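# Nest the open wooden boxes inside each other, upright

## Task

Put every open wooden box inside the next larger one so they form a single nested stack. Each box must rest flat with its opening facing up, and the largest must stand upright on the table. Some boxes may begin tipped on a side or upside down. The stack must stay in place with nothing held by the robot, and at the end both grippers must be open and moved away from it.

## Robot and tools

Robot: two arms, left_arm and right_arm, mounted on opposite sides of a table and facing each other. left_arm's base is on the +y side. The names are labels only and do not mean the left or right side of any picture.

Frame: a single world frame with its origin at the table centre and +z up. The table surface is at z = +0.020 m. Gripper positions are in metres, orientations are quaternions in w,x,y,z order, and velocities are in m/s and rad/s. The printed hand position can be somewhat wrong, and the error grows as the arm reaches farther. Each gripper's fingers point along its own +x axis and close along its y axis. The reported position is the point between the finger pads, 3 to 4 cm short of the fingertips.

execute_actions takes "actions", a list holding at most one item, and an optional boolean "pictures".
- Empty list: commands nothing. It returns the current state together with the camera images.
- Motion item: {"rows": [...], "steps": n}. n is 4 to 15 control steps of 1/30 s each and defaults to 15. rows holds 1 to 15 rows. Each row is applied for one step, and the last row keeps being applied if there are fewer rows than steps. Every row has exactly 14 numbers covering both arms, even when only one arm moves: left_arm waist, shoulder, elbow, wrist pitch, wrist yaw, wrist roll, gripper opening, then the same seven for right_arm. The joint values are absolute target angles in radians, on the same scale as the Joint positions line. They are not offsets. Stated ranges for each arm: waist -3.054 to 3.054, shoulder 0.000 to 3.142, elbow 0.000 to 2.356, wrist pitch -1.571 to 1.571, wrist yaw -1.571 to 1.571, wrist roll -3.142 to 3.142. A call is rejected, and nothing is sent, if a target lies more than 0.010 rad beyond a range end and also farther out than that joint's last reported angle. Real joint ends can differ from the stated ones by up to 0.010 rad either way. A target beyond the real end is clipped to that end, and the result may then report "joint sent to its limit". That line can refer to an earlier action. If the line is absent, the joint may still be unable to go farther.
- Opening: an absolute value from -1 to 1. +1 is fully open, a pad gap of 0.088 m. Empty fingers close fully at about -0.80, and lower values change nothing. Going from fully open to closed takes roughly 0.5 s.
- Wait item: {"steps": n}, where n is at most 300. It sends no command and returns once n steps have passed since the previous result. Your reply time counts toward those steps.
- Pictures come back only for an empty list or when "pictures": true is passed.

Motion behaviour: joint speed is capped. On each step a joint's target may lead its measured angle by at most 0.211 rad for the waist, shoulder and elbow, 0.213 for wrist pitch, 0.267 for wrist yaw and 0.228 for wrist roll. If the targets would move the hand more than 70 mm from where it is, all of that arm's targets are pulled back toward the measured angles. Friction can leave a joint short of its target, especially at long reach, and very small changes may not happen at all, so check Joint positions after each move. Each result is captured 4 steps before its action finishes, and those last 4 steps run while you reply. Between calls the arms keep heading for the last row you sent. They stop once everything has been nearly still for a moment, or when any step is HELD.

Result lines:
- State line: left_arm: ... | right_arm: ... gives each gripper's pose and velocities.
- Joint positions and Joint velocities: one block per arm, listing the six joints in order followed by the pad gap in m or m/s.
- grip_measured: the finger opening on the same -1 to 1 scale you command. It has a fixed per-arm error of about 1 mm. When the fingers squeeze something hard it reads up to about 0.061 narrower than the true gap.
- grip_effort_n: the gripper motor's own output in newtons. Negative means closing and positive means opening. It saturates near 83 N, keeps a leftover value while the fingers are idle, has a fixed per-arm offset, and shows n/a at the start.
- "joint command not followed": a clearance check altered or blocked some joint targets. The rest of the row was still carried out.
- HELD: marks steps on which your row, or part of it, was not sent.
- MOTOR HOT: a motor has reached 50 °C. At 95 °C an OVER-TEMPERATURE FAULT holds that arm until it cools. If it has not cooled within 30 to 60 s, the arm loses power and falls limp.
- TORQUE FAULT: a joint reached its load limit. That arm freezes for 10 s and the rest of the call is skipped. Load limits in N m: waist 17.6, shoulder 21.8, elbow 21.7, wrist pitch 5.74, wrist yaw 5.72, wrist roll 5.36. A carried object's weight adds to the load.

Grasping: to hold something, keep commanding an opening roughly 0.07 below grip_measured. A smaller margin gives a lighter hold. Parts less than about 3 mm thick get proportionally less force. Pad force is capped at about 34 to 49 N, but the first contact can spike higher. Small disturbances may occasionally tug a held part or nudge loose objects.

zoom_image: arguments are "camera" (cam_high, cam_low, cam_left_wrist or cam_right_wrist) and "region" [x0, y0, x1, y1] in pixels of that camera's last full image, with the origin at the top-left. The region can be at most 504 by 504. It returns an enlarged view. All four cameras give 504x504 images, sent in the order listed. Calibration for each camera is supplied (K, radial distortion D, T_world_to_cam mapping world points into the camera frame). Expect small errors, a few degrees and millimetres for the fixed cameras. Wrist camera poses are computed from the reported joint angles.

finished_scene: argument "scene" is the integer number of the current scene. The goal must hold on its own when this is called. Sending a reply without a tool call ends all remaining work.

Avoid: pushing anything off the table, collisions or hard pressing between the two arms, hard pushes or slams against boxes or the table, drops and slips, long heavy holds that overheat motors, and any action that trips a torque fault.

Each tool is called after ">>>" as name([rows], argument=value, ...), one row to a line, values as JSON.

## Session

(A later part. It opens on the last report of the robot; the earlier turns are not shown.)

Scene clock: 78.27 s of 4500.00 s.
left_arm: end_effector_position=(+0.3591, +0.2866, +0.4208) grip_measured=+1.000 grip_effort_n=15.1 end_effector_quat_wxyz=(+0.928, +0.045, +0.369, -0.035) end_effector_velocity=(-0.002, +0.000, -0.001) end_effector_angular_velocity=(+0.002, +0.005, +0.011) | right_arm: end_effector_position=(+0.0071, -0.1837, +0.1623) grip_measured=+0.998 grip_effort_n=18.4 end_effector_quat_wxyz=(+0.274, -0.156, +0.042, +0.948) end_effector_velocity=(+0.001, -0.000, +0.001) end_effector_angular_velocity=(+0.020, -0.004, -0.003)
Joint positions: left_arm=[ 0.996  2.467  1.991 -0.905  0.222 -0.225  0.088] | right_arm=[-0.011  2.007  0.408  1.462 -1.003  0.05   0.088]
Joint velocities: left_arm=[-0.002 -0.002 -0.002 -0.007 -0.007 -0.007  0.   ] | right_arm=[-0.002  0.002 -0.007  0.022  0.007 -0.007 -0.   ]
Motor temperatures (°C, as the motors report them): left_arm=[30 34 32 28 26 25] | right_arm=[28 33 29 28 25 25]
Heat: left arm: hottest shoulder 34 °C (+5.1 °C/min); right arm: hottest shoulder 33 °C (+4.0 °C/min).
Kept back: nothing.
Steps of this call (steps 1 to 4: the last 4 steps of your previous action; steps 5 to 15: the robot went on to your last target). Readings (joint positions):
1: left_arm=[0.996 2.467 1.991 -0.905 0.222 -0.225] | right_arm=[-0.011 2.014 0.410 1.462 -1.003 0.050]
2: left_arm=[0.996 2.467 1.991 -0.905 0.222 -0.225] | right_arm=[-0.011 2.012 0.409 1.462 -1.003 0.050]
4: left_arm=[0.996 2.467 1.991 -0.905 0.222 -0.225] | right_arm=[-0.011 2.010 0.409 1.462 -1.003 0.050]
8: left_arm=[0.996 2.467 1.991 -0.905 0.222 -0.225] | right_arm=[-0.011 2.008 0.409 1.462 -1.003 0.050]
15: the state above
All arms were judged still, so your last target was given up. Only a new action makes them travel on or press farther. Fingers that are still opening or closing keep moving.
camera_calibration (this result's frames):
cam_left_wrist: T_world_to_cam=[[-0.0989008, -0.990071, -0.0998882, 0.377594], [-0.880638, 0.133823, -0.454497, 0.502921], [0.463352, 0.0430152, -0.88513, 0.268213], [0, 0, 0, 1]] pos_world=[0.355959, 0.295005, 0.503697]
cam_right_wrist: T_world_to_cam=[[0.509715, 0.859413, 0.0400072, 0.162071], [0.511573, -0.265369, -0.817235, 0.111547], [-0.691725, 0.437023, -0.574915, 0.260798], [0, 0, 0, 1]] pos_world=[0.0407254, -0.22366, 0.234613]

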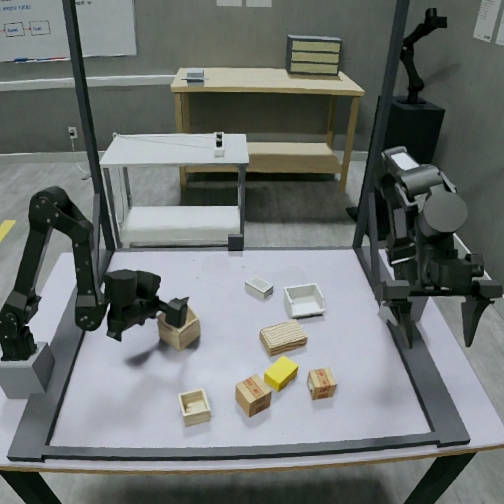

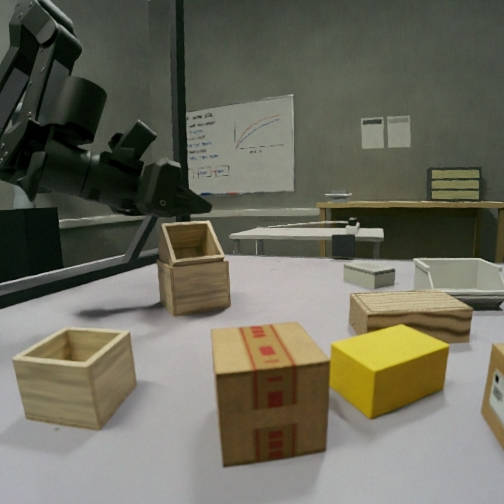

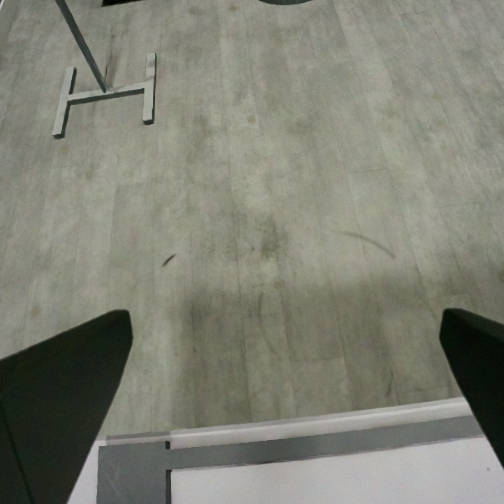

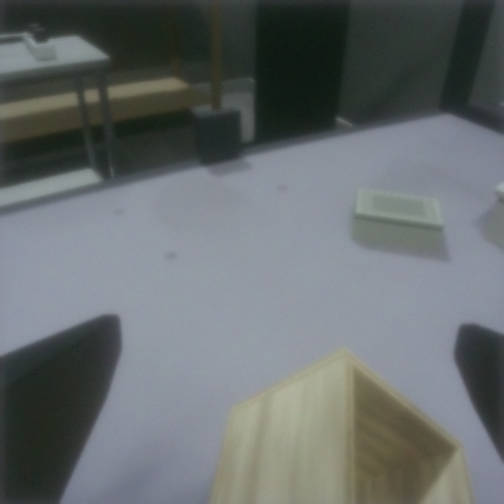

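Tilted. Move away to see.

>>> execute_actions([
  {"rows":[[1.0,2.467,1.991,-0.905,0.223,-0.225,1,-0.011,1.8,0.6,1.46,-1.005,0.05,1]]},
])

>>> execute_actions([
  {"steps":15},
], pictures=true)

>>> zoom_image(camera="cam_high", region=[120,260,240,380])

>>> zoom_image(camera="cam_low", region=[100,160,280,340])

Scene clock: 78.80 s of 4500.00 s.
left_arm: end_effector_position=(+0.3591, +0.2866, +0.4208) grip_measured=+1.000 grip_effort_n=15.1 end_effector_quat_wxyz=(+0.928, +0.045, +0.369, -0.035) end_effector_velocity=(-0.004, +0.003, -0.001) end_effector_angular_velocity=(+0.012, +0.009, +0.025) | right_arm: end_effector_position=(-0.0268, -0.1503, +0.2669) grip_measured=+0.998 grip_effort_n=18.4 end_effector_quat_wxyz=(+0.243, -0.100, -0.135, +0.955) end_effector_velocity=(-0.006, +0.004, +0.031) end_effector_angular_velocity=(+0.079, +0.008, +0.011)
Joint positions: left_arm=[ 0.996  2.467  1.991 -0.905  0.222 -0.225  0.088] | right_arm=[-0.011  1.811  0.588  1.464 -1.004  0.05   0.088]
Joint velocities: left_arm=[-0.002 -0.007 -0.002 -0.022 -0.022 -0.007  0.   ] | right_arm=[-0.007 -0.066  0.042 -0.022  0.007  0.007 -0.   ]
Motor temperatures (°C, as the motors report them): left_arm=[30 34 32 28 26 25] | right_arm=[28 33 29 28 25 25]
Heat: left arm: hottest shoulder 34 °C (+5.0 °C/min); right arm: hottest shoulder 33 °C (+4.0 °C/min).
Steps of this call (steps 1 to 5: nothing new was sent; steps 6 to 16: the first 11 steps of this action). Readings (joint positions):
6: left_arm=[0.996 2.467 1.991 -0.905 0.222 -0.225] | right_arm=[-0.011 1.997 0.415 1.456 -1.003 0.050]
7: left_arm=[0.996 2.467 1.991 -0.905 0.222 -0.225] | right_arm=[-0.011 1.980 0.428 1.447 -1.004 0.050]
9: left_arm=[0.996 2.467 1.991 -0.905 0.222 -0.225] | right_arm=[-0.011 1.928 0.477 1.456 -1.004 0.050]
13: left_arm=[0.996 2.467 1.991 -0.905 0.222 -0.225] | right_arm=[-0.011 1.834 0.569 1.464 -1.004 0.050]
16: the state above

Scene clock: 79.30 s of 4500.00 s.
left_arm: end_effector_position=(+0.3591, +0.2866, +0.4208) grip_measured=+1.000 grip_effort_n=15.1 end_effector_quat_wxyz=(+0.928, +0.045, +0.369, -0.035) end_effector_velocity=(-0.003, -0.000, +0.001) end_effector_angular_velocity=(-0.011, +0.004, +0.003) | right_arm: end_effector_position=(-0.0273, -0.1500, +0.2688) grip_measured=+0.998 grip_effort_n=18.4 end_effector_quat_wxyz=(+0.243, -0.100, -0.138, +0.955) end_effector_velocity=(+0.002, +0.001, -0.000) end_effector_angular_velocity=(+0.002, -0.002, -0.010)
Joint positions: left_arm=[ 0.996  2.467  1.991 -0.905  0.222 -0.225  0.088] | right_arm=[-0.011  1.808  0.591  1.462 -1.004  0.05   0.088]
Joint velocities: left_arm=[ 0.002 -0.007 -0.002 -0.007  0.007 -0.007  0.   ] | right_arm=[-0.002 -0.002 -0.002 -0.007  0.007 -0.007 -0.   ]
Motor temperatures (°C, as the motors report them): left_arm=[30 34 32 28 26 25] | right_arm=[28 33 29 28 25 25]
Heat: left arm: hottest shoulder 34 °C (+5.1 °C/min); right arm: hottest shoulder 33 °C (+4.0 °C/min).
Kept back: nothing.
Steps of this call (steps 1 to 4: the last 4 steps of your previous action; steps 5 to 15: the robot went on to your last target). Readings (joint positions):
1: left_arm=[0.996 2.467 1.991 -0.905 0.222 -0.225] | right_arm=[-0.011 1.811 0.589 1.464 -1.004 0.050]
2: left_arm=[0.996 2.467 1.991 -0.905 0.222 -0.225] | right_arm=[-0.011 1.811 0.589 1.463 -1.004 0.050]
4: left_arm=[0.996 2.467 1.991 -0.905 0.222 -0.225] | right_arm=[-0.011 1.810 0.589 1.462 -1.004 0.050]
8: left_arm=[0.996 2.467 1.991 -0.905 0.222 -0.225] | right_arm=[-0.011 1.809 0.590 1.462 -1.004 0.050]
15: the state above
All arms were judged still, so your last target was given up. Only a new action makes them travel on or press farther. Fingers that are still opening or closing keep moving.
camera_calibration (this result's frames):
cam_left_wrist: T_world_to_cam=[[-0.0989008, -0.990071, -0.0998882, 0.377594], [-0.880638, 0.133823, -0.454497, 0.502921], [0.463352, 0.0430152, -0.88513, 0.268213], [0, 0, 0, 1]] pos_world=[0.355959, 0.295005, 0.503697]
cam_right_wrist: T_world_to_cam=[[0.41335, 0.841476, 0.347936, 0.0583292], [0.510552, 0.102218, -0.85375, 0.290036], [-0.753975, 0.530537, -0.387365, 0.245364], [0, 0, 0, 1]] pos_world=[0.0128097, -0.208904, 0.322368]

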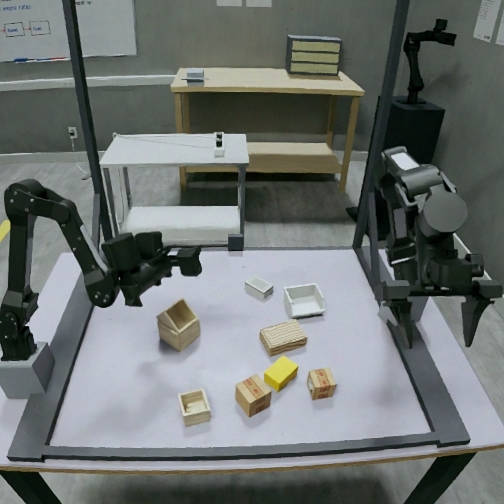

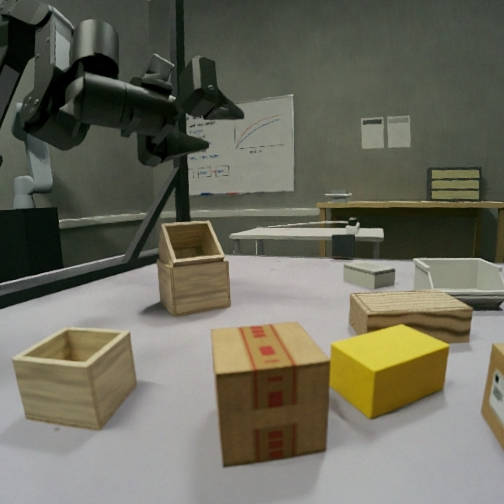

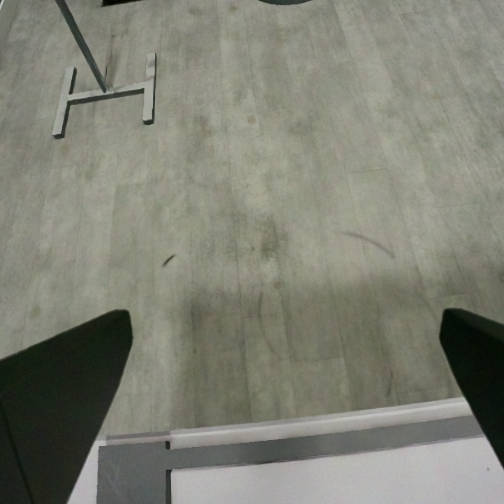

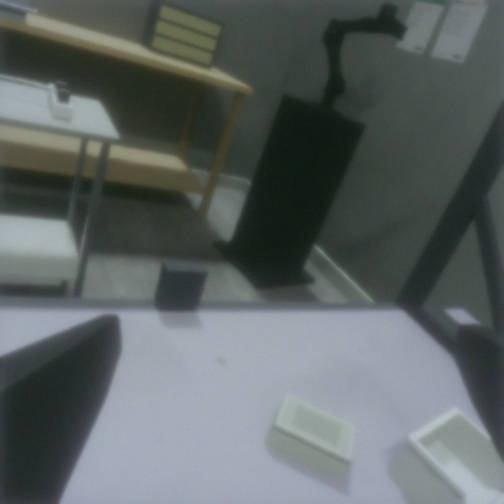

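Region (120, 260, 240, 380) of cam_high's 504x504 image, scaled by 4.200, with more detail than that image has.

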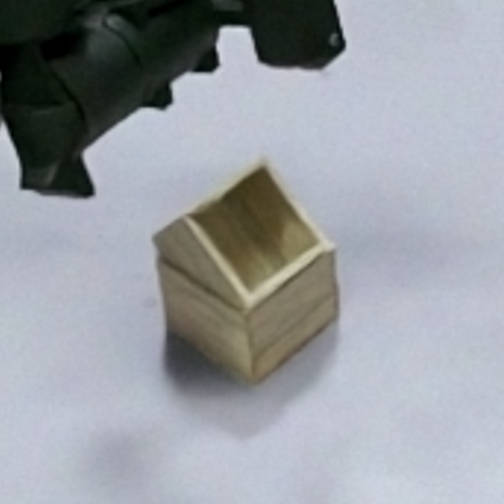

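Region (100, 160, 280, 340) of cam_low's 504x504 image, scaled by 2.800, with more detail than that image has.

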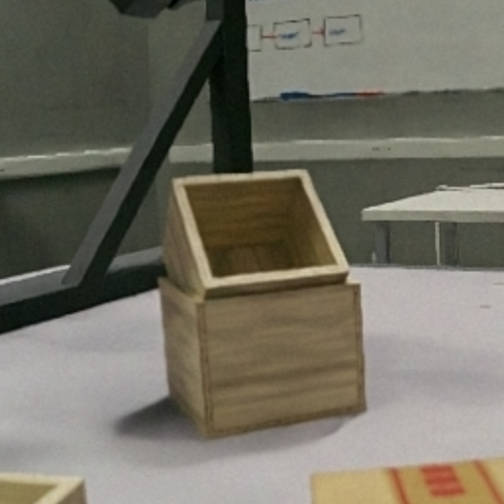

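>>> execute_actions([
  {"rows":[[1.0,2.467,1.991,-0.905,0.223,-0.225,1,0.25,1.764,1.305,-1.04,-0.26,0.05,1]]},
])

>>> execute_actions([
  {"steps":60},
], pictures=true)

Scene clock: 80.53 s of 4500.00 s.
left_arm: end_effector_position=(+0.3591, +0.2866, +0.4208) grip_measured=+1.000 grip_effort_n=15.6 end_effector_quat_wxyz=(+0.928, +0.045, +0.369, -0.035) end_effector_velocity=(-0.000, +0.004, -0.004) end_effector_angular_velocity=(-0.001, +0.013, +0.018) | right_arm: end_effector_position=(-0.1129, -0.0587, +0.3458) grip_measured=+0.998 grip_effort_n=18.4 end_effector_quat_wxyz=(+0.395, -0.048, -0.132, +0.908) end_effector_velocity=(-0.017, +0.290, +0.349) end_effector_angular_velocity=(+0.298, +0.336, -1.340)
Joint positions: left_arm=[ 0.996  2.467  1.991 -0.905  0.222 -0.225  0.088] | right_arm=[ 0.239  1.777  1.023  0.987 -0.431  0.05   0.088]
Joint velocities: left_arm=[ 0.002  0.002 -0.007 -0.007 -0.007 -0.007  0.   ] | right_arm=[ 0.076 -0.027  1.409 -1.458  1.487 -0.007 -0.   ]
Motor temperatures (°C, as the motors report them): left_arm=[30 34 32 28 26 25] | right_arm=[28 33 29 28 25 25]
Heat: left arm: hottest shoulder 34 °C (+5.0 °C/min); right arm: hottest shoulder 33 °C (+4.0 °C/min).
Steps of this call (steps 1 to 26: nothing new was sent; steps 27 to 37: the first 11 steps of this action). Readings (joint positions):
27: left_arm=[0.996 2.467 1.991 -0.905 0.222 -0.225] | right_arm=[-0.003 1.804 0.602 1.442 -0.982 0.049]
28: left_arm=[0.996 2.467 1.991 -0.905 0.222 -0.225] | right_arm=[0.027 1.802 0.628 1.392 -0.929 0.050]
30: left_arm=[0.996 2.467 1.991 -0.905 0.222 -0.225] | right_arm=[0.100 1.798 0.704 1.318 -0.833 0.050]
34: left_arm=[0.996 2.467 1.991 -0.905 0.222 -0.225] | right_arm=[0.212 1.782 0.881 1.134 -0.609 0.050]
37: the state above

Scene clock: 82.53 s of 4500.00 s.
left_arm: end_effector_position=(+0.3591, +0.2866, +0.4208) grip_measured=+1.000 grip_effort_n=15.1 end_effector_quat_wxyz=(+0.928, +0.045, +0.369, -0.035) end_effector_velocity=(-0.001, -0.001, +0.003) end_effector_angular_velocity=(+0.011, -0.013, -0.006) | right_arm: end_effector_position=(+0.0065, -0.2064, +0.1821) grip_measured=+0.998 grip_effort_n=17.9 end_effector_quat_wxyz=(+0.440, -0.565, +0.426, +0.553) end_effector_velocity=(+0.001, -0.005, +0.002) end_effector_angular_velocity=(-0.017, +0.002, +0.000)
Joint positions: left_arm=[ 0.996  2.467  1.991 -0.905  0.222 -0.225  0.088] | right_arm=[ 0.246  1.757  1.296 -1.037 -0.265  0.05   0.088]
Joint velocities: left_arm=[-0.002 -0.007 -0.002  0.007 -0.007  0.007  0.   ] | right_arm=[-0.002 -0.007 -0.002 -0.022 -0.007 -0.007 -0.   ]
Motor temperatures (°C, as the motors report them): left_arm=[30 34 32 28 26 25] | right_arm=[28 33 29 28 25 25]
Heat: left arm: hottest shoulder 34 °C (+5.0 °C/min); right arm: hottest shoulder 33 °C (+4.0 °C/min).
Kept back: nothing.
Steps of this call (steps 1 to 4: the last 4 steps of your previous action; steps 5 to 60: the robot went on to your last target). Readings (joint positions):
1: left_arm=[0.996 2.467 1.991 -0.905 0.222 -0.225] | right_arm=[0.240 1.777 1.070 0.938 -0.387 0.050]
2: left_arm=[0.996 2.467 1.991 -0.905 0.222 -0.225] | right_arm=[0.240 1.777 1.117 0.889 -0.354 0.050]
4: left_arm=[0.996 2.467 1.991 -0.905 0.222 -0.225] | right_arm=[0.240 1.775 1.201 0.793 -0.313 0.050]
8: left_arm=[0.996 2.467 1.991 -0.905 0.222 -0.225] | right_arm=[0.243 1.758 1.281 0.606 -0.280 0.050]
60: the state above
camera_calibration (this result's frames):
cam_left_wrist: T_world_to_cam=[[-0.0989008, -0.990071, -0.0998882, 0.377594], [-0.880638, 0.133823, -0.454497, 0.502921], [0.463352, 0.0430152, -0.88513, 0.268213], [0, 0, 0, 1]] pos_world=[0.355959, 0.295005, 0.503697]
cam_right_wrist: T_world_to_cam=[[0.956921, 0.290047, 0.0132609, 0.0655609], [0.274195, -0.917759, 0.28729, -0.212264], [0.0954978, -0.271278, -0.957752, 0.200053], [0, 0, 0, 1]] pos_world=[-0.0236395, -0.159553, 0.251713]

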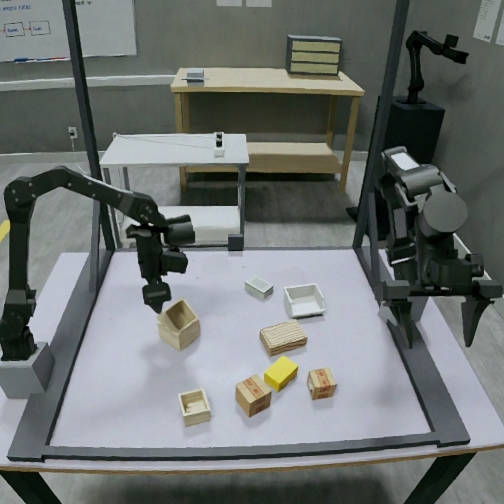

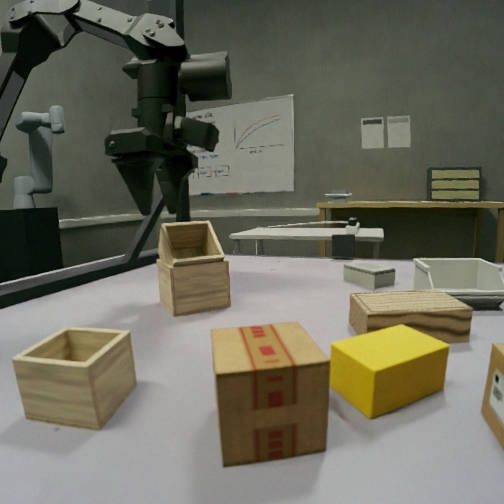

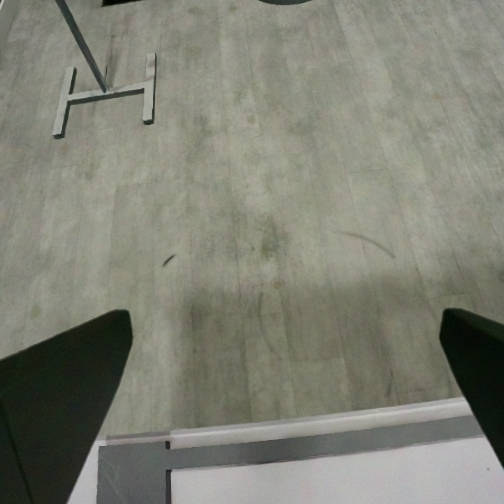

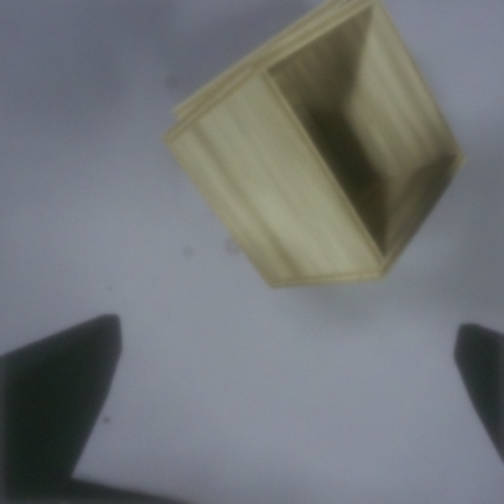

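>>> execute_actions([
  {"rows":[[1.0,2.467,1.991,-0.905,0.223,-0.225,1,0.316,1.9,1.332,-0.93,-0.26,0.95,1]]},
])

>>> execute_actions([
  {"steps":25},
], pictures=true)

Scene clock: 83.07 s of 4500.00 s.
left_arm: end_effector_position=(+0.3591, +0.2866, +0.4208) grip_measured=+1.000 grip_effort_n=15.6 end_effector_quat_wxyz=(+0.928, +0.045, +0.369, -0.035) end_effector_velocity=(-0.002, +0.001, +0.004) end_effector_angular_velocity=(-0.013, -0.005, +0.021) | right_arm: end_effector_position=(-0.0115, -0.1904, +0.1430) grip_measured=+0.998 grip_effort_n=17.9 end_effector_quat_wxyz=(+0.564, -0.444, +0.551, +0.426) end_effector_velocity=(-0.006, +0.013, +0.002) end_effector_angular_velocity=(+0.107, +0.016, -1.542)
Joint positions: left_arm=[ 0.996  2.467  1.991 -0.905  0.222 -0.225  0.088] | right_arm=[ 0.312  1.884  1.325 -0.937 -0.262  0.612  0.088]
Joint velocities: left_arm=[ 0.002 -0.007  0.002 -0.007 -0.007 -0.022  0.   ] | right_arm=[-0.002 -0.007 -0.002  0.066 -0.007  1.56  -0.   ]
Motor temperatures (°C, as the motors report them): left_arm=[30 34 32 28 26 25] | right_arm=[28 33 30 28 25 25]
Heat: left arm: hottest shoulder 34 °C (+5.1 °C/min); right arm: hottest shoulder 33 °C (+4.1 °C/min).
Steps of this call (steps 1 to 5: the robot went on to your last target; steps 6 to 16: the first 11 steps of this action). Readings (joint positions):
6: left_arm=[0.996 2.467 1.991 -0.905 0.222 -0.225] | right_arm=[0.249 1.769 1.298 -1.035 -0.263 0.082]
7: left_arm=[0.996 2.467 1.991 -0.905 0.222 -0.225] | right_arm=[0.259 1.787 1.307 -1.008 -0.262 0.139]
9: left_arm=[0.996 2.467 1.991 -0.905 0.222 -0.225] | right_arm=[0.286 1.836 1.325 -0.959 -0.262 0.243]
13: left_arm=[0.996 2.467 1.991 -0.905 0.222 -0.225] | right_arm=[0.311 1.882 1.325 -0.943 -0.262 0.454]
16: the state above

Scene clock: 83.90 s of 4500.00 s.
left_arm: end_effector_position=(+0.3591, +0.2866, +0.4208) grip_measured=+1.000 grip_effort_n=15.1 end_effector_quat_wxyz=(+0.928, +0.045, +0.369, -0.035) end_effector_velocity=(-0.002, +0.000, -0.001) end_effector_angular_velocity=(-0.009, +0.006, +0.021) | right_arm: end_effector_position=(-0.0116, -0.1896, +0.1423) grip_measured=+0.998 grip_effort_n=18.4 end_effector_quat_wxyz=(+0.630, -0.343, +0.614, +0.329) end_effector_velocity=(+0.002, -0.001, +0.001) end_effector_angular_velocity=(-0.003, -0.009, +0.003)
Joint positions: left_arm=[ 0.996  2.467  1.991 -0.905  0.222 -0.225  0.088] | right_arm=[ 0.312  1.887  1.325 -0.932 -0.262  0.948  0.088]
Joint velocities: left_arm=[-0.002 -0.002 -0.002 -0.007 -0.007 -0.022  0.   ] | right_arm=[-0.002 -0.002 -0.002 -0.007  0.007 -0.007 -0.   ]
Motor temperatures (°C, as the motors report them): left_arm=[30 34 32 28 26 25] | right_arm=[28 33 30 28 25 25]
Heat: left arm: hottest shoulder 34 °C (+5.0 °C/min); right arm: hottest shoulder 33 °C (+4.0 °C/min).
Kept back: nothing.
Steps of this call (steps 1 to 4: the last 4 steps of your previous action; steps 5 to 25: the robot went on to your last target). Readings (joint positions):
1: left_arm=[0.996 2.467 1.991 -0.905 0.222 -0.225] | right_arm=[0.312 1.884 1.325 -0.935 -0.262 0.665]
2: left_arm=[0.996 2.467 1.991 -0.905 0.222 -0.225] | right_arm=[0.312 1.885 1.325 -0.935 -0.262 0.718]
4: left_arm=[0.996 2.467 1.991 -0.905 0.222 -0.225] | right_arm=[0.312 1.885 1.325 -0.934 -0.262 0.816]
8: left_arm=[0.996 2.467 1.991 -0.905 0.222 -0.225] | right_arm=[0.312 1.886 1.325 -0.933 -0.262 0.908]
25: the state above
camera_calibration (this result's frames):
cam_left_wrist: T_world_to_cam=[[-0.0989008, -0.990071, -0.0998882, 0.377594], [-0.880638, 0.133823, -0.454497, 0.502921], [0.463352, 0.0430152, -0.88513, 0.268213], [0, 0, 0, 1]] pos_world=[0.355959, 0.295005, 0.503697]
cam_right_wrist: T_world_to_cam=[[0.858057, -0.513338, 0.0148925, -0.07523], [-0.496875, -0.822511, 0.276752, -0.169796], [-0.129818, -0.244869, -0.960826, 0.171062], [0, 0, 0, 1]] pos_world=[0.00239127, -0.13639, 0.212472]

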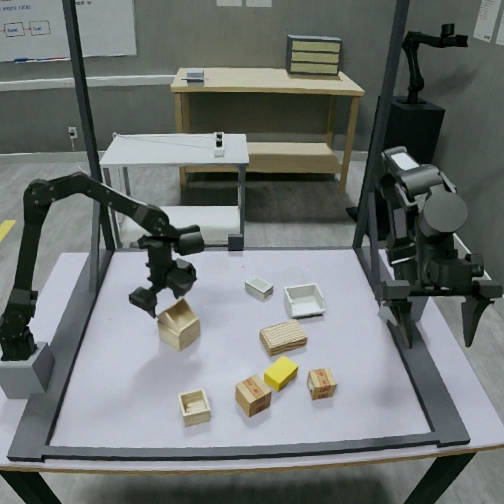

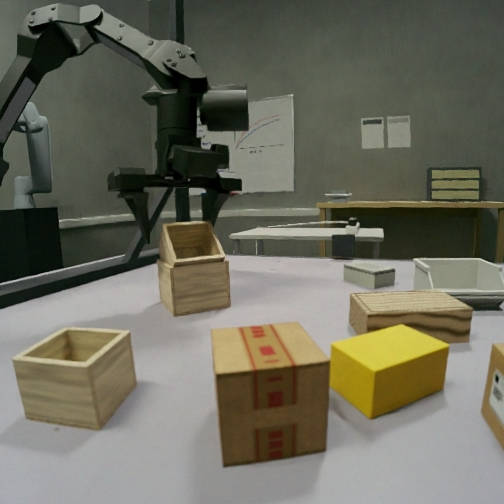

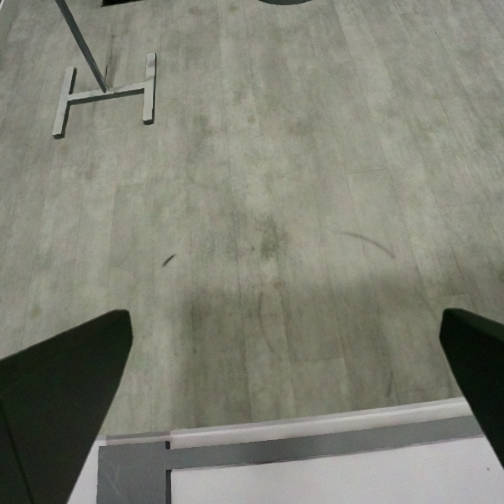

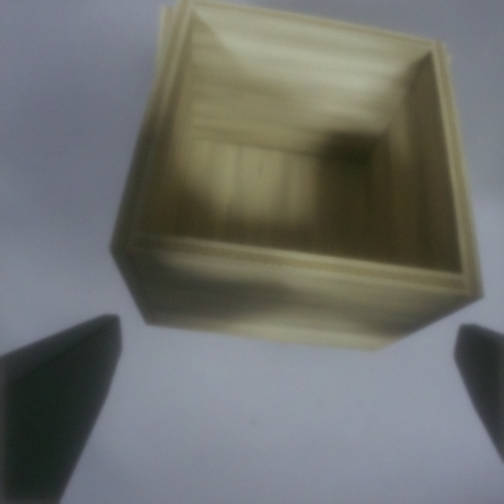

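>>> execute_actions([
  {"rows":[[1.0,2.467,1.991,-0.905,0.223,-0.225,1,0.31,1.93,1.43,-1.0,-0.26,1.08,1]]},
])

>>> execute_actions([
  {"steps":20},
], pictures=true)

Scene clock: 84.40 s of 4500.00 s.
left_arm: end_effector_position=(+0.3591, +0.2866, +0.4208) grip_measured=+1.000 grip_effort_n=15.1 end_effector_quat_wxyz=(+0.928, +0.045, +0.369, -0.035) end_effector_velocity=(-0.001, +0.003, +0.004) end_effector_angular_velocity=(+0.020, -0.013, +0.028) | right_arm: end_effector_position=(-0.0197, -0.1781, +0.1544) grip_measured=+0.998 grip_effort_n=17.4 end_effector_quat_wxyz=(+0.650, -0.302, +0.634, +0.292) end_effector_velocity=(+0.008, -0.006, -0.006) end_effector_angular_velocity=(-0.044, -0.027, -0.074)
Joint positions: left_arm=[ 0.996  2.467  1.991 -0.905  0.222 -0.225  0.088] | right_arm=[ 0.312  1.914  1.419 -0.995 -0.262  1.072  0.088]
Joint velocities: left_arm=[-0.002 -0.007  0.002 -0.007 -0.037 -0.007  0.   ] | right_arm=[-0.007  0.022  0.002 -0.037  0.007  0.051  0.   ]
Motor temperatures (°C, as the motors report them): left_arm=[30 34 32 28 26 25] | right_arm=[28 33 30 28 25 25]
Heat: left arm: hottest shoulder 34 °C (+5.1 °C/min); right arm: hottest shoulder 33 °C (+3.0 °C/min).
Steps of this call (steps 1 to 4: the robot went on to your last target; steps 5 to 15: the first 11 steps of this action). Readings (joint positions):
5: left_arm=[0.996 2.467 1.991 -0.905 0.222 -0.225] | right_arm=[0.312 1.890 1.333 -0.942 -0.262 0.967]
6: left_arm=[0.996 2.467 1.991 -0.905 0.222 -0.225] | right_arm=[0.312 1.898 1.353 -0.961 -0.262 0.998]
8: left_arm=[0.996 2.467 1.991 -0.905 0.222 -0.225] | right_arm=[0.312 1.910 1.385 -0.971 -0.262 1.033]
12: left_arm=[0.996 2.467 1.991 -0.905 0.222 -0.225] | right_arm=[0.312 1.912 1.415 -0.989 -0.262 1.064]
15: the state above

Scene clock: 85.07 s of 4500.00 s.
left_arm: end_effector_position=(+0.3591, +0.2866, +0.4208) grip_measured=+1.000 grip_effort_n=15.1 end_effector_quat_wxyz=(+0.928, +0.045, +0.369, -0.035) end_effector_velocity=(-0.002, +0.000, -0.001) end_effector_angular_velocity=(-0.009, +0.006, +0.021) | right_arm: end_effector_position=(-0.0195, -0.1783, +0.1538) grip_measured=+0.998 grip_effort_n=17.9 end_effector_quat_wxyz=(+0.651, -0.301, +0.635, +0.288) end_effector_velocity=(-0.004, -0.004, +0.000) end_effector_angular_velocity=(-0.020, +0.032, +0.032)
Joint positions: left_arm=[ 0.996  2.467  1.991 -0.905  0.222 -0.225  0.088] | right_arm=[ 0.312  1.917  1.42  -0.998 -0.262  1.078  0.088]
Joint velocities: left_arm=[-0.002 -0.002 -0.002 -0.007 -0.007 -0.022  0.   ] | right_arm=[-0.002 -0.002 -0.002 -0.007 -0.037 -0.037  0.   ]
Motor temperatures (°C, as the motors report them): left_arm=[30 34 32 28 26 25] | right_arm=[28 33 30 28 25 25]
Heat: left arm: hottest shoulder 34 °C (+5.1 °C/min); right arm: hottest shoulder 33 °C (+3.0 °C/min).
Kept back: nothing.
Steps of this call (steps 1 to 4: the last 4 steps of your previous action; steps 5 to 15: the robot went on to your last target; steps 16 to 20: nothing new was sent). Readings (joint positions):
1: left_arm=[0.996 2.467 1.991 -0.905 0.222 -0.225] | right_arm=[0.312 1.915 1.419 -0.995 -0.262 1.073]
2: left_arm=[0.996 2.467 1.991 -0.905 0.222 -0.225] | right_arm=[0.312 1.916 1.419 -0.996 -0.262 1.075]
4: left_arm=[0.996 2.467 1.991 -0.905 0.222 -0.225] | right_arm=[0.312 1.916 1.419 -0.997 -0.262 1.076]
8: left_arm=[0.996 2.467 1.991 -0.905 0.222 -0.225] | right_arm=[0.312 1.917 1.420 -0.997 -0.262 1.077]
20: the state above
All arms were judged still, so your last target was given up. Only a new action makes them travel on or press farther. Fingers that are still opening or closing keep moving.
camera_calibration (this result's frames):
cam_left_wrist: T_world_to_cam=[[-0.0989008, -0.990071, -0.0998882, 0.377594], [-0.880638, 0.133823, -0.454497, 0.502921], [0.463352, 0.0430152, -0.88513, 0.268213], [0, 0, 0, 1]] pos_world=[0.355959, 0.295005, 0.503697]
cam_right_wrist: T_world_to_cam=[[0.784011, -0.620599, 0.0135284, -0.0831662], [-0.599941, -0.751959, 0.273182, -0.156473], [-0.159364, -0.222294, -0.961867, 0.187488], [0, 0, 0, 1]] pos_world=[0.00120731, -0.127597, 0.224209]

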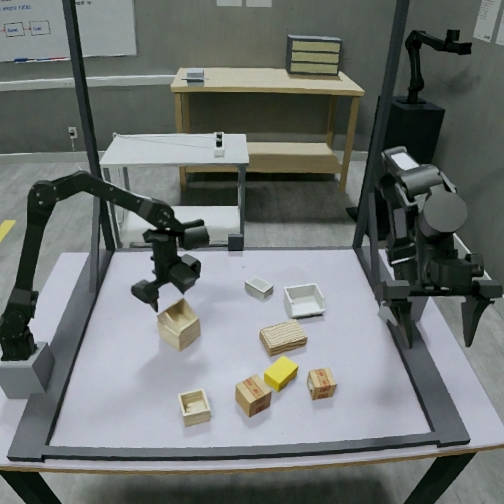

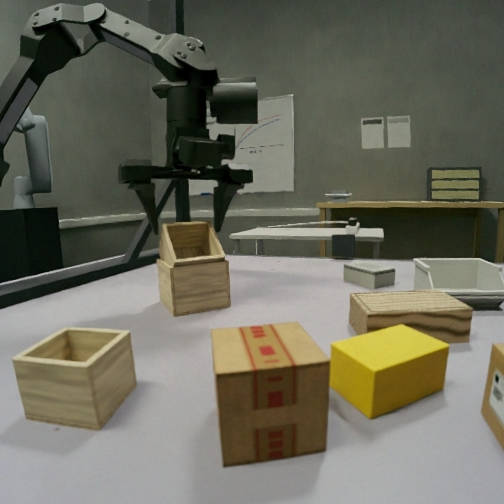

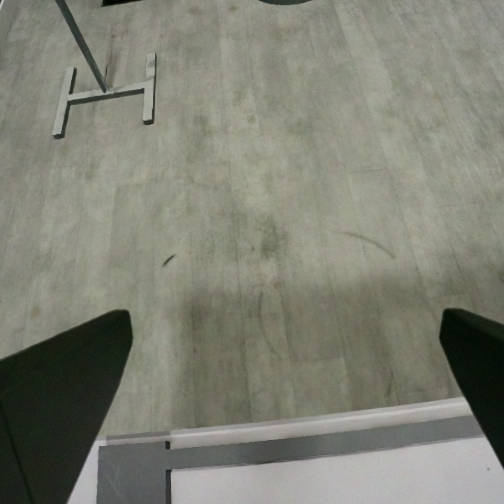

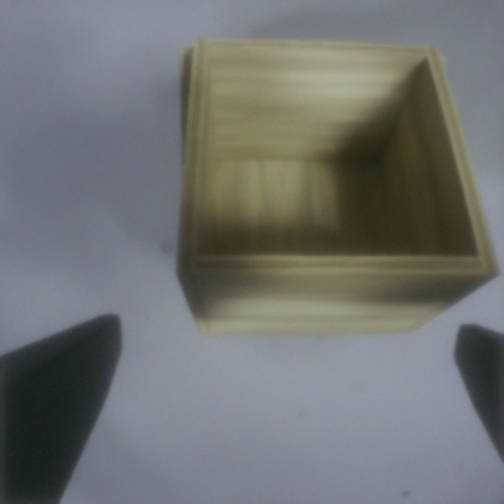

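>>> execute_actions([
  {"rows":[[1.0,2.467,1.991,-0.905,0.223,-0.225,1,0.25,1.93,1.44,-1.0,-0.26,1.02,1]]},
])

>>> execute_actions([
  {"rows":[[1.0,2.467,1.991,-0.905,0.223,-0.225,1,0.25,2.02,1.44,-0.91,-0.26,1.02,1]]},
])

>>> execute_actions([
  {"steps":15},
], pictures=true)

Scene clock: 85.63 s of 4500.00 s.
left_arm: end_effector_position=(+0.3591, +0.2866, +0.4208) grip_measured=+1.000 grip_effort_n=15.6 end_effector_quat_wxyz=(+0.928, +0.045, +0.369, -0.035) end_effector_velocity=(-0.003, -0.003, -0.004) end_effector_angular_velocity=(-0.004, +0.016, -0.001) | right_arm: end_effector_position=(-0.0008, -0.1663, +0.1623) grip_measured=+0.998 grip_effort_n=17.4 end_effector_quat_wxyz=(+0.654, -0.292, +0.633, +0.295) end_effector_velocity=(-0.001, -0.003, -0.000) end_effector_angular_velocity=(-0.010, +0.004, +0.022)
Joint positions: left_arm=[ 0.996  2.467  1.991 -0.905  0.222 -0.225  0.088] | right_arm=[ 0.25   1.917  1.43  -0.999 -0.262  1.025  0.088]
Joint velocities: left_arm=[-0.007 -0.002 -0.007 -0.007  0.007 -0.007  0.   ] | right_arm=[ 0.002 -0.002 -0.002 -0.007 -0.007 -0.022 -0.   ]
Motor temperatures (°C, as the motors report them): left_arm=[30 34 32 28 26 25] | right_arm=[28 33 30 28 25 25]
Heat: left arm: hottest shoulder 34 °C (+5.0 °C/min); right arm: hottest shoulder 33 °C (+3.0 °C/min).
Steps of this call (steps 1 to 6: nothing new was sent; steps 7 to 17: the first 11 steps of this action). Readings (joint positions):
7: left_arm=[0.996 2.467 1.991 -0.905 0.222 -0.225] | right_arm=[0.310 1.917 1.421 -0.998 -0.262 1.071]
8: left_arm=[0.996 2.467 1.991 -0.905 0.222 -0.225] | right_arm=[0.302 1.917 1.423 -0.999 -0.262 1.059]
10: left_arm=[0.996 2.467 1.991 -0.905 0.222 -0.225] | right_arm=[0.278 1.917 1.426 -0.999 -0.262 1.043]
14: left_arm=[0.996 2.467 1.991 -0.905 0.222 -0.225] | right_arm=[0.251 1.917 1.430 -0.999 -0.262 1.029]
17: the state above

Scene clock: 86.13 s of 4500.00 s.
left_arm: end_effector_position=(+0.3591, +0.2866, +0.4208) grip_measured=+1.000 grip_effort_n=15.1 end_effector_quat_wxyz=(+0.928, +0.045, +0.369, -0.035) end_effector_velocity=(-0.002, +0.001, -0.001) end_effector_angular_velocity=(-0.000, +0.008, -0.006) | right_arm: end_effector_position=(+0.0029, -0.1500, +0.1341) grip_measured=+0.998 grip_effort_n=17.9 end_effector_quat_wxyz=(+0.654, -0.292, +0.632, +0.297) end_effector_velocity=(-0.011, +0.011, +0.002) end_effector_angular_velocity=(+0.052, +0.055, +0.045)
Joint positions: left_arm=[ 0.996  2.467  1.991 -0.905  0.222 -0.225  0.088] | right_arm=[ 0.25   2.006  1.439 -0.916 -0.262  1.022  0.088]
Joint velocities: left_arm=[ 0.002 -0.002 -0.002 -0.007  0.007  0.007  0.   ] | right_arm=[ 0.002 -0.007 -0.002  0.066 -0.037 -0.022 -0.   ]
Motor temperatures (°C, as the motors report them): left_arm=[30 34 32 28 26 25] | right_arm=[28 33 30 28 25 25]
Heat: left arm: hottest shoulder 34 °C (+5.1 °C/min); right arm: hottest shoulder 33 °C (+3.0 °C/min).
Steps of this call (steps 1 to 4: the last 4 steps of your previous action; steps 5 to 15: the first 11 steps of this action). Readings (joint positions):
5: left_arm=[0.996 2.467 1.991 -0.905 0.222 -0.225] | right_arm=[0.250 1.925 1.430 -0.995 -0.262 1.023]
6: left_arm=[0.996 2.467 1.991 -0.905 0.222 -0.225] | right_arm=[0.250 1.936 1.433 -0.972 -0.262 1.023]
8: left_arm=[0.996 2.467 1.991 -0.905 0.222 -0.225] | right_arm=[0.250 1.969 1.439 -0.937 -0.262 1.022]
12: left_arm=[0.996 2.467 1.991 -0.905 0.222 -0.225] | right_arm=[0.250 2.006 1.439 -0.921 -0.262 1.022]
15: the state above

Scene clock: 86.63 s of 4500.00 s.
left_arm: end_effector_position=(+0.3591, +0.2866, +0.4208) grip_measured=+1.000 grip_effort_n=15.6 end_effector_quat_wxyz=(+0.928, +0.045, +0.369, -0.035) end_effector_velocity=(-0.002, +0.000, -0.001) end_effector_angular_velocity=(-0.009, +0.006, +0.021) | right_arm: end_effector_position=(+0.0027, -0.1492, +0.1339) grip_measured=+0.998 grip_effort_n=17.4 end_effector_quat_wxyz=(+0.654, -0.291, +0.632, +0.298) end_effector_velocity=(+0.001, -0.005, +0.002) end_effector_angular_velocity=(-0.017, +0.002, -0.014)
Joint positions: left_arm=[ 0.996  2.467  1.991 -0.905  0.222 -0.225  0.088] | right_arm=[ 0.25   2.007  1.439 -0.912 -0.262  1.022  0.088]
Joint velocities: left_arm=[-0.002 -0.002 -0.002 -0.007 -0.007 -0.022  0.   ] | right_arm=[-0.002 -0.007 -0.002 -0.022 -0.007  0.007 -0.   ]
Motor temperatures (°C, as the motors report them): left_arm=[30 34 32 28 26 25] | right_arm=[28 33 30 28 25 25]
Heat: left arm: hottest shoulder 34 °C (+5.0 °C/min); right arm: hottest shoulder 33 °C (+3.0 °C/min).
Kept back: nothing.
Steps of this call (steps 1 to 4: the last 4 steps of your previous action; steps 5 to 15: the robot went on to your last target). Readings (joint positions):
1: left_arm=[0.996 2.467 1.991 -0.905 0.222 -0.225] | right_arm=[0.250 2.006 1.439 -0.914 -0.262 1.022]
2: left_arm=[0.996 2.467 1.991 -0.905 0.222 -0.225] | right_arm=[0.250 2.006 1.439 -0.914 -0.262 1.022]
4: left_arm=[0.996 2.467 1.991 -0.905 0.222 -0.225] | right_arm=[0.250 2.007 1.439 -0.914 -0.262 1.022]
8: left_arm=[0.996 2.467 1.991 -0.905 0.222 -0.225] | right_arm=[0.250 2.007 1.439 -0.913 -0.262 1.022]
15: the state above
All arms were judged still, so your last target was given up. Only a new action makes them travel on or press farther. Fingers that are still opening or closing keep moving.
camera_calibration (this result's frames):
cam_left_wrist: T_world_to_cam=[[-0.0989008, -0.990071, -0.0998882, 0.377594], [-0.880638, 0.133823, -0.454497, 0.502921], [0.463352, 0.0430152, -0.88513, 0.268213], [0, 0, 0, 1]] pos_world=[0.355959, 0.295005, 0.503697]
cam_right_wrist: T_world_to_cam=[[0.784284, -0.620335, -0.00910162, -0.0791609], [-0.598289, -0.760131, 0.253479, -0.114516], [-0.16416, -0.193354, -0.967298, 0.183413], [0, 0, 0, 1]] pos_world=[0.0236803, -0.100689, 0.205722]

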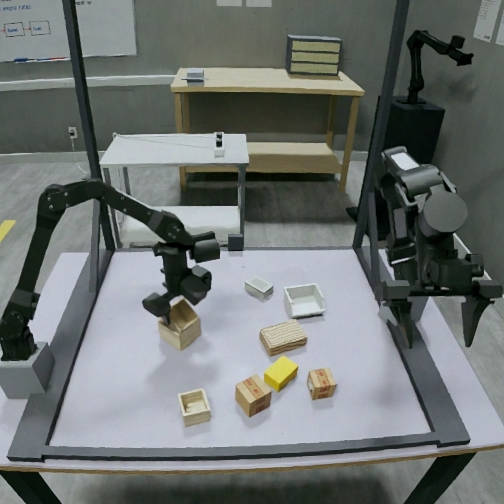

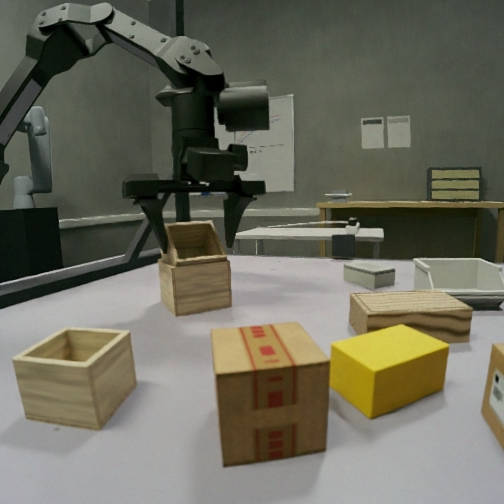

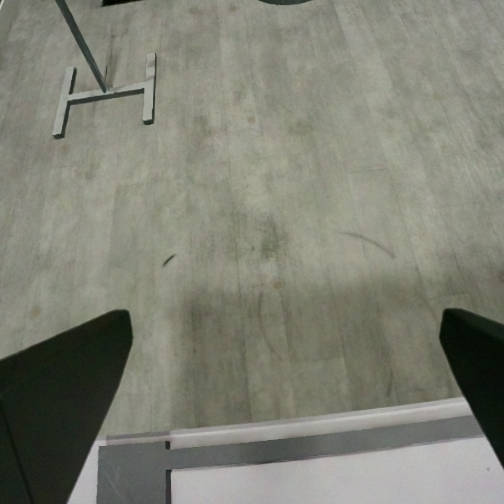

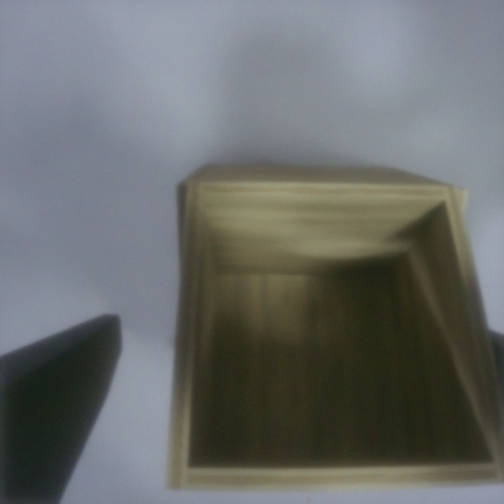

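>>> execute_actions([
  {"rows":[[1.0,2.467,1.991,-0.905,0.223,-0.225,1,0.24,1.99,1.35,-0.86,-0.26,1.02,1]]},
])

>>> execute_actions([
  {"steps":15},
], pictures=true)

Scene clock: 87.13 s of 4500.00 s.
left_arm: end_effector_position=(+0.3591, +0.2866, +0.4208) grip_measured=+1.000 grip_effort_n=15.1 end_effector_quat_wxyz=(+0.928, +0.045, +0.369, -0.035) end_effector_velocity=(-0.002, +0.001, -0.003) end_effector_angular_velocity=(-0.009, +0.010, +0.023) | right_arm: end_effector_position=(+0.0132, -0.1590, +0.1207) grip_measured=+0.998 grip_effort_n=17.0 end_effector_quat_wxyz=(+0.655, -0.293, +0.634, +0.289) end_effector_velocity=(+0.001, -0.002, -0.002) end_effector_angular_velocity=(+0.007, -0.005, +0.026)
Joint positions: left_arm=[ 0.996  2.467  1.991 -0.905  0.222 -0.225  0.088] | right_arm=[ 0.242  2.001  1.366 -0.864 -0.262  1.022  0.088]
Joint velocities: left_arm=[-0.002 -0.002 -0.007 -0.007 -0.007 -0.022  0.   ] | right_arm=[ 0.002 -0.007 -0.022  0.022  0.007 -0.022 -0.   ]
Motor temperatures (°C, as the motors report them): left_arm=[30 34 32 28 26 25] | right_arm=[28 33 30 28 25 25]
Heat: left arm: hottest shoulder 34 °C (+4.1 °C/min); right arm: hottest shoulder 33 °C (+3.0 °C/min).
Steps of this call (steps 1 to 4: nothing new was sent; steps 5 to 15: the first 11 steps of this action). Readings (joint positions):
5: left_arm=[0.996 2.467 1.991 -0.905 0.222 -0.225] | right_arm=[0.250 2.007 1.433 -0.904 -0.262 1.022]
6: left_arm=[0.996 2.467 1.991 -0.905 0.222 -0.225] | right_arm=[0.249 2.003 1.420 -0.888 -0.262 1.022]
8: left_arm=[0.996 2.467 1.991 -0.905 0.222 -0.225] | right_arm=[0.246 2.001 1.395 -0.881 -0.262 1.022]
12: left_arm=[0.996 2.467 1.991 -0.905 0.222 -0.225] | right_arm=[0.242 2.001 1.368 -0.869 -0.262 1.022]
15: the state above

Scene clock: 87.63 s of 4500.00 s.
left_arm: end_effector_position=(+0.3591, +0.2866, +0.4208) grip_measured=+1.000 grip_effort_n=15.1 end_effector_quat_wxyz=(+0.928, +0.045, +0.369, -0.035) end_effector_velocity=(-0.002, +0.002, -0.006) end_effector_angular_velocity=(+0.016, +0.020, +0.025) | right_arm: end_effector_position=(+0.0135, -0.1595, +0.1204) grip_measured=+0.998 grip_effort_n=17.9 end_effector_quat_wxyz=(+0.655, -0.293, +0.634, +0.288) end_effector_velocity=(+0.001, +0.002, +0.001) end_effector_angular_velocity=(+0.007, +0.009, -0.012)
Joint positions: left_arm=[ 0.996  2.467  1.991 -0.905  0.222 -0.225  0.088] | right_arm=[ 0.242  1.999  1.362 -0.862 -0.262  1.022  0.088]
Joint velocities: left_arm=[-0.007  0.002 -0.002 -0.022 -0.022 -0.007  0.   ] | right_arm=[-0.007 -0.002 -0.002  0.007 -0.007  0.007 -0.   ]
Motor temperatures (°C, as the motors report them): left_arm=[30 34 32 28 26 25] | right_arm=[28 33 30 28 25 25]
Heat: left arm: hottest shoulder 34 °C (+4.0 °C/min); right arm: hottest shoulder 33 °C (+3.0 °C/min).
Kept back: nothing.
Steps of this call (steps 1 to 4: the last 4 steps of your previous action; steps 5 to 15: the robot went on to your last target). Readings (joint positions):
1: left_arm=[0.996 2.467 1.991 -0.905 0.222 -0.225] | right_arm=[0.242 2.000 1.365 -0.864 -0.262 1.022]
2: left_arm=[0.996 2.467 1.991 -0.905 0.222 -0.225] | right_arm=[0.242 2.000 1.364 -0.864 -0.262 1.022]
4: left_arm=[0.996 2.467 1.991 -0.905 0.222 -0.225] | right_arm=[0.242 2.000 1.364 -0.863 -0.262 1.022]
8: left_arm=[0.996 2.467 1.991 -0.905 0.222 -0.225] | right_arm=[0.242 2.000 1.363 -0.863 -0.262 1.022]
15: the state above
All arms were judged still, so your last target was given up. Only a new action makes them travel on or press farther. Fingers that are still opening or closing keep moving.
camera_calibration (this result's frames):
cam_left_wrist: T_world_to_cam=[[-0.0989008, -0.990071, -0.0998882, 0.377594], [-0.880638, 0.133823, -0.454497, 0.502921], [0.463352, 0.0430152, -0.88513, 0.268213], [0, 0, 0, 1]] pos_world=[0.355959, 0.295005, 0.503697]
cam_right_wrist: T_world_to_cam=[[0.776182, -0.630489, 0.00510456, -0.0973795], [-0.609508, -0.748231, 0.262013, -0.111389], [-0.161377, -0.206481, -0.965051, 0.167698], [0, 0, 0, 1]] pos_world=[0.0347542, -0.110115, 0.191519]

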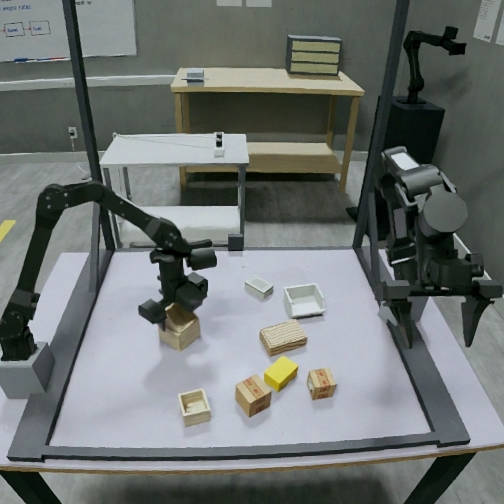

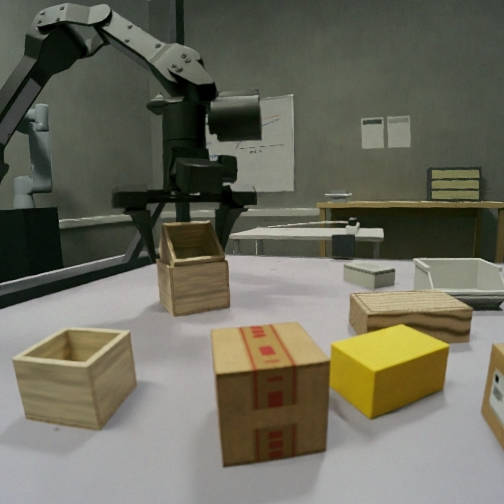

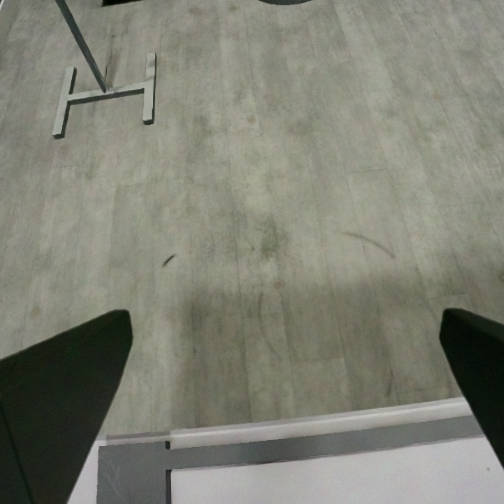

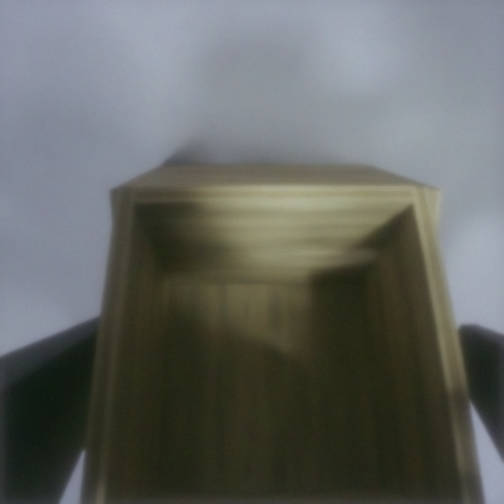

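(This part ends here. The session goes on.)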